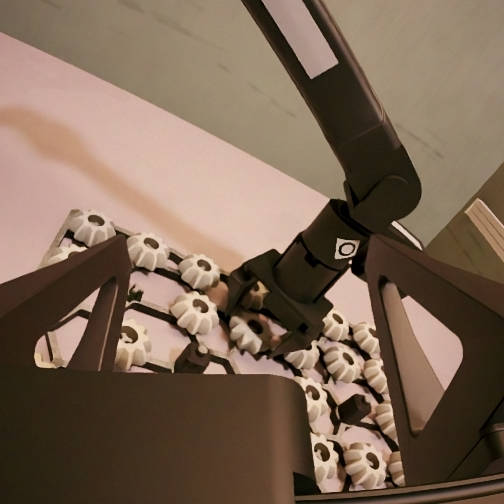

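Request:
execute_actions --actions '[{"rows":[[0.025,2.02,1.59,-1.13,0,-1.09,0.48, 0.358,1.35,0.745,0.615,-1.152,-0.57,0.7],[0.025,2.02,1.59,-1.13,0,-1.09,0.42, 0.358,1.35,0.745,0.615,-1.152,-0.57,0.7],[0.025,2.02,1.59,-1.13,0,-1.09,0.36, 0.358,1.35,0.745,0.615,-1.152,-0.57,0.7],[0.025,2.02,1.59,-1.13,0,-1.09,0.31, 0.358,1.35,0.745,0.615,-1.152,-0.57,0.7],[0.025,2.02,1.59,-1.13,0,-1.09,0.27, 0.358,1.35,0.745,0.615,-1.152,-0.57,0.7],[0.025,2.02,1.59,-1.13,0,-1.09,0.24, 0.358,1.35,0.745,0.615,-1.152,-0.57,0.7],[0.025,2.02,1.59,-1.13,0,-1.09,0.21, 0.358,1.35,0.745,0.615,-1.152,-0.57,0.7],[0.025,2.02,1.59,-1.13,0,-1.09,0.18, 0.358,1.35,0.745,0.615,-1.152,-0.57,0.7],[0.025,2.02,1.59,-1.13,0,-1.09,0.15, 0.358,1.35,0.745,0.615,-1.152,-0.57,0.7],[0.025,2.02,1.59,-1.13,0,-1.09,0.12, 0.358,1.35,0.745,0.615,-1.152,-0.57,0.7]],"steps":13}]' --pictures false

Scene clock: 25.03 s of 6000.00 s.
left_arm: end_effector_position=(+0.5419, +0.2093, +0.0298) grip_measured=+0.193 end_effector_quat_wxyz=(-0.008, -0.459, +0.889, +0.003) | right_arm: end_effector_position=(+0.4003, -0.0346, +0.2932) grip_measured=+0.702 end_effector_quat_wxyz=(+0.616, -0.619, +0.345, +0.345)
Joint positions: left_arm=[ 0.028  2.017  1.564 -1.134  0.003 -1.083  0.056] | right_arm=[ 0.36   1.347  0.734  0.602 -1.155 -0.563  0.08 ]
Joint velocities: left_arm=[ 0.005 -0.024  0.002 -0.012  0.007 -0.007 -0.001] | right_arm=[ 0.005 -0.005  0.017 -0.007 -0.007  0.007 -0.001]
Steps of this call (steps 1 to 30: the robot went on to your last target; steps 31 to 41: nothing new was sent; steps 42 to 54: all 13 steps of this action). Readings (joint positions):
42: left_arm=[0.028 2.017 1.564 -1.135 0.003 -1.083] | right_arm=[0.360 1.347 0.734 0.602 -1.155 -0.563]
43: left_arm=[0.028 2.017 1.564 -1.135 0.003 -1.083] | right_arm=[0.360 1.347 0.734 0.602 -1.155 -0.563]
45: left_arm=[0.028 2.017 1.564 -1.135 0.003 -1.083] | right_arm=[0.360 1.347 0.734 0.602 -1.155 -0.563]
49: left_arm=[0.028 2.017 1.564 -1.134 0.003 -1.083] | right_arm=[0.360 1.347 0.734 0.602 -1.155 -0.563]
54: the state above

Request:
execute_actions --actions '[{"rows":[[0.025,2.005,1.6,-1.135,0,-1.09,0.14, 0.358,1.35,0.745,0.615,-1.152,-0.57,0.75],[0.025,1.993,1.6,-1.14,0,-1.09,0.14, 0.358,1.35,0.745,0.615,-1.152,-0.57,0.8],[0.025,1.985,1.6,-1.142,0,-1.09,0.14, 0.358,1.35,0.745,0.615,-1.152,-0.57,0.85],[0.025,1.978,1.6,-1.144,0,-1.09,0.14, 0.358,1.35,0.745,0.615,-1.152,-0.57,0.9],[0.025,1.97,1.6,-1.146,0,-1.09,0.14, 0.358,1.35,0.745,0.615,-1.152,-0.57,0.9],[0.025,1.962,1.6,-1.148,0,-1.09,0.14, 0.358,1.35,0.745,0.615,-1.152,-0.57,0.9],[0.025,1.953,1.6,-1.151,0,-1.09,0.14, 0.358,1.35,0.745,0.615,-1.152,-0.57,0.9],[0.025,1.943,1.6,-1.154,0,-1.09,0.14, 0.358,1.35,0.745,0.615,-1.152,-0.57,0.9],[0.025,1.933,1.6,-1.157,0,-1.09,0.14, 0.358,1.35,0.745,0.615,-1.152,-0.57,0.9],[0.025,1.923,1.6,-1.16,0,-1.09,0.14, 0.358,1.35,0.745,0.615,-1.152,-0.57,0.9],[0.025,1.912,1.6,-1.163,0,-1.09,0.14, 0.358,1.35,0.745,0.615,-1.152,-0.57,0.9],[0.025,1.9,1.6,-1.165,0,-1.09,0.14, 0.358,1.35,0.745,0.615,-1.152,-0.57,0.9],[0.025,1.887,1.6,-1.165,0,-1.09,0.14, 0.358,1.35,0.745,0.615,-1.152,-0.57,0.9],[0.025,1.874,1.6,-1.16,0,-1.09,0.14, 0.358,1.35,0.745,0.615,-1.152,-0.57,0.9],[0.025,1.86,1.59,-1.15,0,-1.09,0.14, 0.358,1.35,0.745,0.615,-1.152,-0.57,0.9]],"steps":15}]' --pictures false

Request:
execute_actions --actions '[{"rows":[[0.025,1.846,1.58,-1.13,0.015,-1.085,0.14, 0.358,1.35,0.745,0.615,-1.152,-0.57,0.9],[0.025,1.832,1.57,-1.1,0.04,-1.08,0.14, 0.358,1.35,0.745,0.615,-1.152,-0.57,0.9],[0.025,1.818,1.558,-1.06,0.07,-1.075,0.14, 0.358,1.35,0.745,0.615,-1.152,-0.57,0.9],[0.025,1.805,1.545,-1.018,0.10,-1.07,0.14, 0.358,1.35,0.745,0.615,-1.152,-0.57,0.9],[0.025,1.792,1.53,-0.976,0.132,-1.065,0.14, 0.358,1.35,0.745,0.615,-1.152,-0.57,0.9],[0.025,1.78,1.515,-0.934,0.164,-1.06,0.14, 0.358,1.35,0.745,0.615,-1.152,-0.57,0.9],[0.025,1.768,1.5,-0.892,0.196,-1.055,0.14, 0.358,1.35,0.745,0.615,-1.152,-0.57,0.9],[0.025,1.757,1.484,-0.85,0.228,-1.05,0.14, 0.358,1.35,0.745,0.615,-1.152,-0.57,0.9],[0.025,1.746,1.468,-0.808,0.26,-1.045,0.14, 0.358,1.35,0.745,0.615,-1.152,-0.57,0.9],[0.025,1.736,1.452,-0.766,0.292,-1.04,0.14, 0.358,1.35,0.745,0.615,-1.152,-0.57,0.9],[0.025,1.726,1.436,-0.724,0.324,-1.035,0.14, 0.358,1.35,0.745,0.615,-1.152,-0.57,0.9],[0.025,1.716,1.42,-0.682,0.356,-1.03,0.14, 0.358,1.35,0.745,0.615,-1.152,-0.57,0.9],[0.025,1.707,1.404,-0.64,0.388,-1.025,0.14, 0.358,1.35,0.745,0.615,-1.152,-0.57,0.9],[0.025,1.698,1.388,-0.598,0.42,-1.02,0.14, 0.358,1.35,0.745,0.615,-1.152,-0.57,0.9],[0.025,1.69,1.372,-0.556,0.452,-1.015,0.14, 0.358,1.35,0.745,0.615,-1.152,-0.57,0.9]],"steps":15}]' --pictures false

Request:
execute_actions --actions '[{"rows":[[0.025,1.682,1.354,-0.514,0.484,-1.01,0.14, 0.358,1.35,0.745,0.615,-1.152,-0.57,0.9],[0.025,1.674,1.336,-0.472,0.516,-1.005,0.14, 0.358,1.35,0.745,0.615,-1.152,-0.57,0.9],[0.025,1.666,1.318,-0.43,0.548,-1.0,0.14, 0.358,1.35,0.745,0.615,-1.152,-0.57,0.9],[0.025,1.658,1.3,-0.388,0.58,-0.995,0.14, 0.358,1.35,0.745,0.615,-1.152,-0.57,0.9],[0.025,1.65,1.282,-0.346,0.612,-0.99,0.14, 0.358,1.35,0.745,0.615,-1.152,-0.57,0.9],[0.025,1.642,1.264,-0.304,0.644,-0.985,0.14, 0.358,1.35,0.745,0.615,-1.152,-0.57,0.9],[0.025,1.634,1.246,-0.262,0.676,-0.98,0.14, 0.358,1.35,0.745,0.615,-1.152,-0.57,0.9],[0.025,1.626,1.228,-0.22,0.708,-0.975,0.14, 0.358,1.35,0.745,0.615,-1.152,-0.57,0.9],[0.022,1.618,1.21,-0.178,0.74,-0.97,0.14, 0.358,1.35,0.745,0.615,-1.152,-0.57,0.9],[0.018,1.61,1.192,-0.136,0.772,-0.965,0.14, 0.358,1.35,0.745,0.615,-1.152,-0.57,0.9],[0.014,1.602,1.174,-0.094,0.804,-0.96,0.14, 0.358,1.35,0.745,0.615,-1.152,-0.57,0.9],[0.01,1.594,1.156,-0.052,0.836,-0.955,0.14, 0.358,1.35,0.745,0.615,-1.152,-0.57,0.9],[0.006,1.586,1.138,-0.01,0.868,-0.95,0.14, 0.358,1.35,0.745,0.615,-1.152,-0.57,0.9],[0.002,1.578,1.12,0.032,0.9,-0.945,0.14, 0.358,1.35,0.745,0.615,-1.152,-0.57,0.9],[-0.002,1.57,1.102,0.074,0.932,-0.94,0.14, 0.358,1.35,0.745,0.615,-1.152,-0.57,0.9]],"steps":15}]' --pictures false

Request:
execute_actions --actions '[{"rows":[[-0.007,1.563,1.084,0.116,0.964,-0.935,0.14, 0.358,1.35,0.745,0.615,-1.152,-0.57,0.9],[-0.012,1.556,1.066,0.158,0.996,-0.93,0.14, 0.358,1.35,0.745,0.615,-1.152,-0.57,0.9],[-0.017,1.55,1.049,0.2,1.028,-0.925,0.14, 0.358,1.35,0.745,0.615,-1.152,-0.57,0.9],[-0.022,1.544,1.032,0.242,1.06,-0.92,0.14, 0.358,1.35,0.745,0.615,-1.152,-0.57,0.9],[-0.027,1.539,1.016,0.284,1.092,-0.915,0.14, 0.358,1.35,0.745,0.615,-1.152,-0.57,0.9],[-0.032,1.534,1.001,0.326,1.124,-0.91,0.14, 0.358,1.35,0.745,0.615,-1.152,-0.57,0.9],[-0.037,1.529,0.987,0.368,1.156,-0.91,0.14, 0.358,1.35,0.745,0.615,-1.152,-0.57,0.9],[-0.042,1.525,0.974,0.41,1.188,-0.91,0.14, 0.358,1.35,0.745,0.615,-1.152,-0.57,0.9],[-0.047,1.521,0.962,0.452,1.22,-0.91,0.14, 0.358,1.35,0.745,0.615,-1.152,-0.57,0.9],[-0.052,1.518,0.951,0.494,1.25,-0.91,0.14, 0.358,1.35,0.745,0.615,-1.152,-0.57,0.9],[-0.057,1.515,0.942,0.536,1.277,-0.91,0.14, 0.358,1.35,0.745,0.615,-1.152,-0.57,0.9],[-0.062,1.512,0.934,0.575,1.3,-0.91,0.14, 0.358,1.35,0.745,0.615,-1.152,-0.57,0.9],[-0.067,1.51,0.927,0.61,1.32,-0.91,0.14, 0.358,1.35,0.745,0.615,-1.152,-0.57,0.9],[-0.072,1.508,0.921,0.64,1.333,-0.91,0.14, 0.358,1.35,0.745,0.615,-1.152,-0.57,0.9],[-0.077,1.507,0.917,0.658,1.34,-0.91,0.14, 0.358,1.35,0.745,0.615,-1.152,-0.57,0.9]],"steps":15}]' --pictures false

Request:
execute_actions --actions '[{"steps":8}]'

Scene clock: 31.63 s of 6000.00 s.
left_arm: end_effector_position=(+0.5418, +0.2094, +0.0567) grip_measured=+0.193 end_effector_quat_wxyz=(+0.005, -0.459, +0.889, -0.005) | right_arm: end_effector_position=(+0.4003, -0.0346, +0.2932) grip_measured=+0.898 end_effector_quat_wxyz=(+0.616, -0.619, +0.345, +0.345)
Joint positions: left_arm=[ 0.028  1.969  1.564 -1.152  0.003 -1.083  0.056] | right_arm=[ 0.36   1.347  0.734  0.602 -1.155 -0.563  0.089]
Joint velocities: left_arm=[-0.005 -0.357  0.007  0.017 -0.081 -0.007  0.   ] | right_arm=[-0.005  0.005 -0.012  0.002  0.007 -0.007 -0.001]
Steps of this call (steps 1 to 15: the robot went on to your last target; steps 16 to 90: nothing new was sent; then 3.10 s passed at rest; steps 91 to 105: all 15 steps of this action). Readings (joint positions):
91: left_arm=[0.028 2.017 1.564 -1.134 0.003 -1.083] | right_arm=[0.360 1.347 0.734 0.602 -1.155 -0.563]
92: left_arm=[0.028 2.017 1.564 -1.134 0.003 -1.083] | right_arm=[0.360 1.347 0.734 0.602 -1.155 -0.563]
94: left_arm=[0.028 2.017 1.564 -1.134 0.003 -1.083] | right_arm=[0.360 1.347 0.734 0.602 -1.155 -0.563]
98: left_arm=[0.028 2.014 1.564 -1.138 0.003 -1.083] | right_arm=[0.360 1.347 0.734 0.602 -1.155 -0.563]
105: the state above

Scene clock: 32.13 s of 6000.00 s.
left_arm: end_effector_position=(+0.5826, +0.1341, +0.1692) grip_measured=+0.193 end_effector_quat_wxyz=(+0.118, -0.363, +0.868, -0.318) | right_arm: end_effector_position=(+0.4003, -0.0346, +0.2932) grip_measured=+0.898 end_effector_quat_wxyz=(+0.616, -0.619, +0.345, +0.345)
Joint positions: left_arm=[ 0.028  1.738  1.393 -0.657  0.419 -1.046  0.056] | right_arm=[ 0.36   1.347  0.734  0.602 -1.155 -0.563  0.089]
Joint velocities: left_arm=[ 0.005 -0.181 -0.491  1.199  0.886  0.154  0.   ] | right_arm=[-0.005  0.005  0.002 -0.007 -0.066 -0.022 -0.001]
Steps of this call (steps 1 to 15: all 15 steps of this action). Readings (joint positions):
1: left_arm=[0.028 1.956 1.564 -1.151 0.006 -1.083] | right_arm=[0.360 1.347 0.734 0.602 -1.155 -0.563]
2: left_arm=[0.028 1.941 1.561 -1.143 0.018 -1.083] | right_arm=[0.360 1.347 0.734 0.602 -1.155 -0.563]
4: left_arm=[0.028 1.903 1.546 -1.096 0.070 -1.083] | right_arm=[0.360 1.347 0.734 0.602 -1.155 -0.563]
8: left_arm=[0.028 1.823 1.500 -0.945 0.196 -1.075] | right_arm=[0.360 1.347 0.734 0.602 -1.155 -0.563]
15: the state above

Scene clock: 32.63 s of 6000.00 s.
left_arm: end_effector_position=(+0.5379, +0.0740, +0.2098) grip_measured=+0.194 end_effector_quat_wxyz=(+0.168, -0.135, +0.807, -0.550) | right_arm: end_effector_position=(+0.4003, -0.0346, +0.2932) grip_measured=+0.898 end_effector_quat_wxyz=(+0.616, -0.619, +0.345, +0.345)
Joint positions: left_arm=[ 0.026  1.647  1.112 -0.039  0.895 -0.973  0.056] | right_arm=[ 0.36   1.347  0.734  0.602 -1.155 -0.563  0.089]
Joint velocities: left_arm=[-0.054 -0.317 -0.466  1.228  0.842  0.212 -0.   ] | right_arm=[-0.015 -0.015 -0.007 -0.017 -0.037 -0.066 -0.001]
Steps of this call (steps 1 to 15: all 15 steps of this action). Readings (joint positions):
1: left_arm=[0.028 1.732 1.375 -0.616 0.450 -1.041] | right_arm=[0.360 1.347 0.734 0.602 -1.155 -0.563]
2: left_arm=[0.028 1.727 1.357 -0.575 0.482 -1.037] | right_arm=[0.360 1.347 0.734 0.602 -1.155 -0.563]
4: left_arm=[0.028 1.718 1.319 -0.493 0.545 -1.027] | right_arm=[0.360 1.347 0.734 0.602 -1.155 -0.563]
8: left_arm=[0.028 1.701 1.240 -0.330 0.671 -1.008] | right_arm=[0.360 1.347 0.734 0.602 -1.155 -0.563]
15: the state above

Scene clock: 33.13 s of 6000.00 s.
left_arm: end_effector_position=(+0.4180, +0.0154, +0.2735) grip_measured=+0.194 end_effector_quat_wxyz=(+0.210, +0.195, +0.685, -0.669) | right_arm: end_effector_position=(+0.4003, -0.0346, +0.2932) grip_measured=+0.898 end_effector_quat_wxyz=(+0.616, -0.619, +0.345, +0.345)
Joint positions: left_arm=[-0.057  1.554  0.91   0.577  1.329 -0.925  0.056] | right_arm=[ 0.36   1.347  0.734  0.602 -1.155 -0.563  0.089]
Joint velocities: left_arm=[-0.132 -0.034 -0.173  0.847  0.256  0.081  0.   ] | right_arm=[ 0.015  0.005 -0.012  0.002  0.037  0.095 -0.   ]
Steps of this call (steps 1 to 15: all 15 steps of this action). Readings (joint positions):
1: left_arm=[0.024 1.636 1.095 0.004 0.927 -0.968] | right_arm=[0.360 1.347 0.734 0.602 -1.155 -0.563]
2: left_arm=[0.021 1.626 1.079 0.046 0.959 -0.963] | right_arm=[0.360 1.347 0.734 0.602 -1.155 -0.563]
4: left_arm=[0.012 1.606 1.046 0.132 1.024 -0.953] | right_arm=[0.360 1.347 0.734 0.602 -1.155 -0.563]
8: left_arm=[-0.015 1.574 0.985 0.301 1.154 -0.935] | right_arm=[0.360 1.347 0.734 0.602 -1.155 -0.563]
15: the state above

Scene clock: 33.40 s of 6000.00 s.
left_arm: end_effector_position=(+0.4112, +0.0108, +0.2786) grip_measured=+0.194 end_effector_quat_wxyz=(+0.222, +0.218, +0.674, -0.670) | right_arm: end_effector_position=(+0.4003, -0.0346, +0.2932) grip_measured=+0.898 end_effector_quat_wxyz=(+0.616, -0.619, +0.345, +0.345)
Joint positions: left_arm=[-0.068  1.549  0.902  0.632  1.338 -0.922  0.056] | right_arm=[ 0.36   1.347  0.734  0.602 -1.155 -0.563  0.089]
Joint velocities: left_arm=[-0.005 -0.005  0.002 -0.007 -0.022  0.022  0.   ] | right_arm=[ 0.005  0.015 -0.007 -0.007 -0.051 -0.066 -0.001]
Steps of this call (steps 1 to 8: the robot went on to your last target). Readings (joint positions):
1: left_arm=[-0.061 1.552 0.906 0.600 1.335 -0.924] | right_arm=[0.360 1.347 0.734 0.602 -1.155 -0.563]
2: left_arm=[-0.065 1.551 0.903 0.613 1.337 -0.923] | right_arm=[0.360 1.347 0.734 0.602 -1.155 -0.563]
4: left_arm=[-0.068 1.549 0.902 0.626 1.338 -0.923] | right_arm=[0.360 1.347 0.734 0.602 -1.155 -0.563]
8: the state above
camera_calibration (this result's frames):
cam_left_wrist: T_world_to_cam=[[-0.589003, -0.00936352, 0.808077, 0.0181869], [-0.66603, 0.571943, -0.478838, 0.408337], [-0.45769, -0.82024, -0.343112, 0.41543], [0, 0, 0, 1]] pos_world=[0.472815, 0.107377, 0.32337]
cam_right_wrist: T_world_to_cam=[[0.850294, 0.0163449, 0.526054, -0.494438], [0.426587, -0.606821, -0.670665, 0.00658949], [0.308259, 0.79467, -0.522949, 0.181087], [0, 0, 0, 1]] pos_world=[0.361785, -0.131824, 0.35922]

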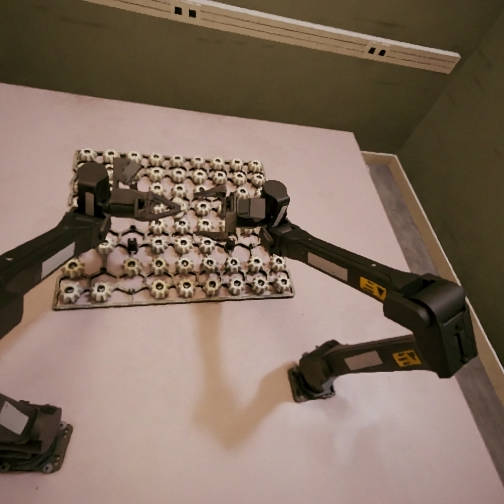

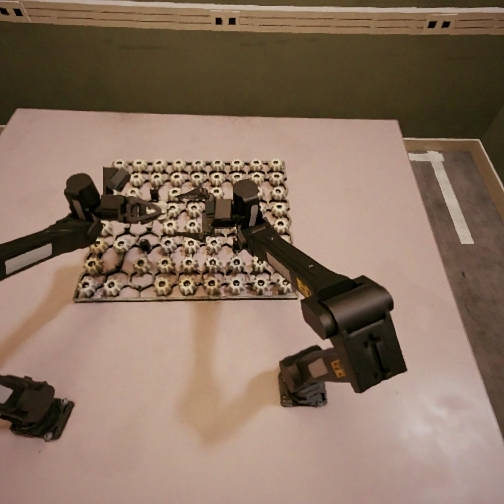

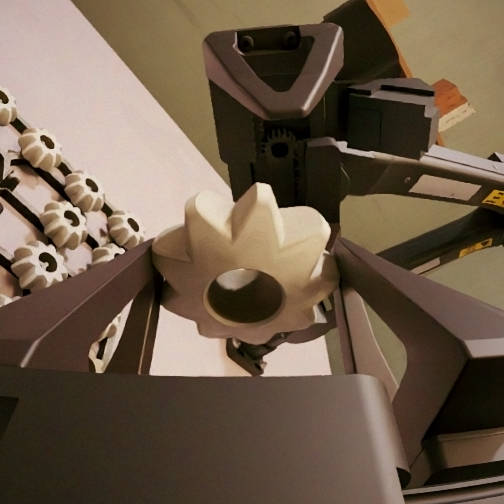

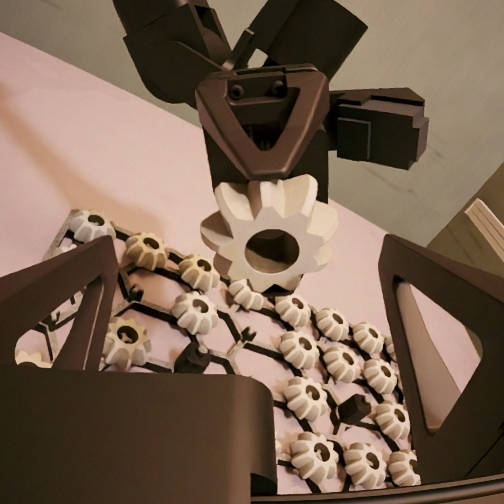

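Request:
execute_actions --actions '[{"rows":[[-0.083,1.502,0.93,0.658,1.333,-0.91,0.14, 0.358,1.35,0.745,0.615,-1.152,-0.57,0.9],[-0.09,1.497,0.93,0.658,1.328,-0.91,0.14, 0.358,1.35,0.745,0.615,-1.152,-0.57,0.9],[-0.098,1.493,0.93,0.658,1.322,-0.91,0.14, 0.358,1.35,0.745,0.615,-1.152,-0.57,0.9],[-0.106,1.49,0.93,0.658,1.316,-0.91,0.14, 0.358,1.35,0.745,0.615,-1.152,-0.57,0.9],[-0.114,1.488,0.93,0.658,1.309,-0.91,0.14, 0.358,1.35,0.745,0.615,-1.152,-0.57,0.9],[-0.122,1.487,0.93,0.658,1.302,-0.91,0.14, 0.358,1.35,0.745,0.615,-1.152,-0.57,0.9],[-0.13,1.487,0.93,0.658,1.294,-0.91,0.14, 0.358,1.35,0.745,0.615,-1.152,-0.57,0.9],[-0.138,1.487,0.93,0.658,1.286,-0.91,0.14, 0.358,1.35,0.745,0.615,-1.152,-0.57,0.9],[-0.146,1.487,0.93,0.658,1.278,-0.91,0.14, 0.358,1.35,0.745,0.615,-1.152,-0.57,0.9],[-0.153,1.487,0.93,0.658,1.27,-0.91,0.14, 0.358,1.35,0.745,0.615,-1.152,-0.57,0.9],[-0.16,1.487,0.93,0.658,1.262,-0.91,0.14, 0.358,1.35,0.745,0.615,-1.152,-0.57,0.85],[-0.166,1.487,0.93,0.658,1.254,-0.91,0.14, 0.358,1.35,0.745,0.615,-1.152,-0.57,0.8],[-0.171,1.487,0.93,0.658,1.247,-0.91,0.14, 0.358,1.35,0.745,0.615,-1.152,-0.57,0.75],[-0.175,1.487,0.93,0.658,1.241,-0.91,0.14, 0.358,1.35,0.745,0.615,-1.152,-0.57,0.7],[-0.178,1.487,0.93,0.658,1.236,-0.91,0.14, 0.358,1.35,0.745,0.615,-1.152,-0.57,0.6]],"steps":15}]' --pictures false

Request:
execute_actions --actions '[{"steps":6}]'

Scene clock: 36.00 s of 6000.00 s.
left_arm: end_effector_position=(+0.3963, -0.0298, +0.2888) grip_measured=+0.194 end_effector_quat_wxyz=(+0.230, +0.225, +0.670, -0.669) | right_arm: end_effector_position=(+0.4003, -0.0346, +0.2932) grip_measured=+0.643 end_effector_quat_wxyz=(+0.616, -0.619, +0.345, +0.345)
Joint positions: left_arm=[-0.162  1.528  0.902  0.632  1.245 -0.922  0.056] | right_arm=[ 0.36   1.347  0.734  0.602 -1.155 -0.563  0.077]
Joint velocities: left_arm=[-0.2   -0.005 -0.007 -0.002 -0.081 -0.022 -0.001] | right_arm=[-0.024  0.005 -0.002  0.012  0.051  0.051 -0.083]
Steps of this call (steps 1 to 30: the robot went on to your last target; steps 31 to 63: nothing new was sent; steps 64 to 78: all 15 steps of this action). Readings (joint positions):
64: left_arm=[-0.068 1.549 0.902 0.632 1.337 -0.922] | right_arm=[0.360 1.347 0.734 0.602 -1.155 -0.563]
65: left_arm=[-0.068 1.548 0.902 0.632 1.334 -0.922] | right_arm=[0.360 1.347 0.734 0.602 -1.155 -0.563]
67: left_arm=[-0.071 1.546 0.902 0.632 1.323 -0.922] | right_arm=[0.360 1.347 0.734 0.602 -1.155 -0.563]
71: left_arm=[-0.096 1.535 0.902 0.632 1.295 -0.922] | right_arm=[0.360 1.347 0.734 0.602 -1.155 -0.563]
78: the state above

Scene clock: 36.20 s of 6000.00 s.
left_arm: end_effector_position=(+0.3941, -0.0342, +0.2888) grip_measured=+0.194 end_effector_quat_wxyz=(+0.228, +0.227, +0.669, -0.670) | right_arm: end_effector_position=(+0.4003, -0.0346, +0.2932) grip_measured=+0.602 end_effector_quat_wxyz=(+0.616, -0.619, +0.345, +0.345)
Joint positions: left_arm=[-0.172  1.528  0.902  0.632  1.239 -0.922  0.056] | right_arm=[ 0.36   1.347  0.734  0.602 -1.155 -0.563  0.075]
Joint velocities: left_arm=[-0.005 -0.005  0.002 -0.002  0.051 -0.037  0.001] | right_arm=[-0.005  0.015 -0.002  0.022  0.081 -0.007  0.   ]
Steps of this call (steps 1 to 6: the robot went on to your last target). Readings (joint positions):
1: left_arm=[-0.167 1.528 0.902 0.632 1.242 -0.922] | right_arm=[0.360 1.347 0.734 0.602 -1.155 -0.563]
2: left_arm=[-0.170 1.528 0.902 0.632 1.241 -0.922] | right_arm=[0.360 1.347 0.734 0.602 -1.155 -0.563]
4: left_arm=[-0.172 1.528 0.902 0.632 1.241 -0.922] | right_arm=[0.360 1.347 0.734 0.602 -1.155 -0.563]
6: the state above
camera_calibration (this result's frames):
cam_left_wrist: T_world_to_cam=[[-0.605882, -0.00180453, 0.795552, 0.00998741], [-0.652734, 0.572805, -0.495815, 0.427234], [-0.454801, -0.81969, -0.34823, 0.374469], [0, 0, 0, 1]] pos_world=[0.45523, 0.0622442, 0.334285]
cam_right_wrist: T_world_to_cam=[[0.850294, 0.0163449, 0.526054, -0.494438], [0.426587, -0.606821, -0.670665, 0.00658949], [0.308259, 0.79467, -0.522949, 0.181087], [0, 0, 0, 1]] pos_world=[0.361785, -0.131824, 0.35922]

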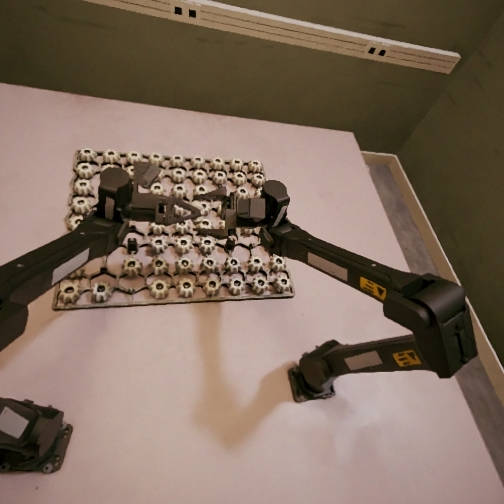

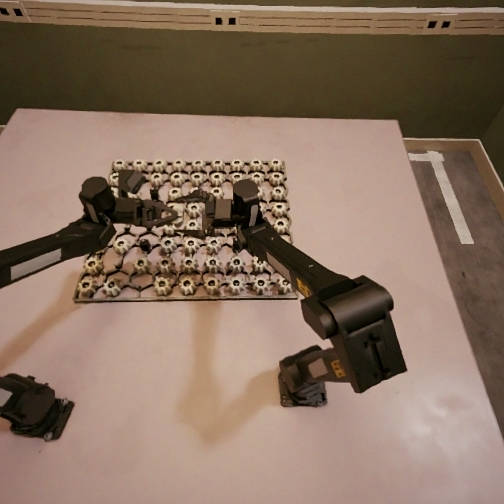

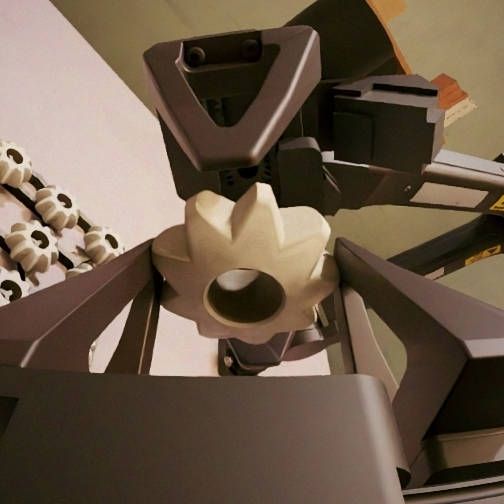

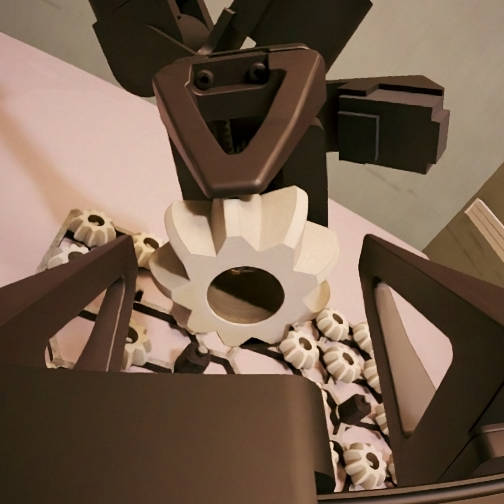

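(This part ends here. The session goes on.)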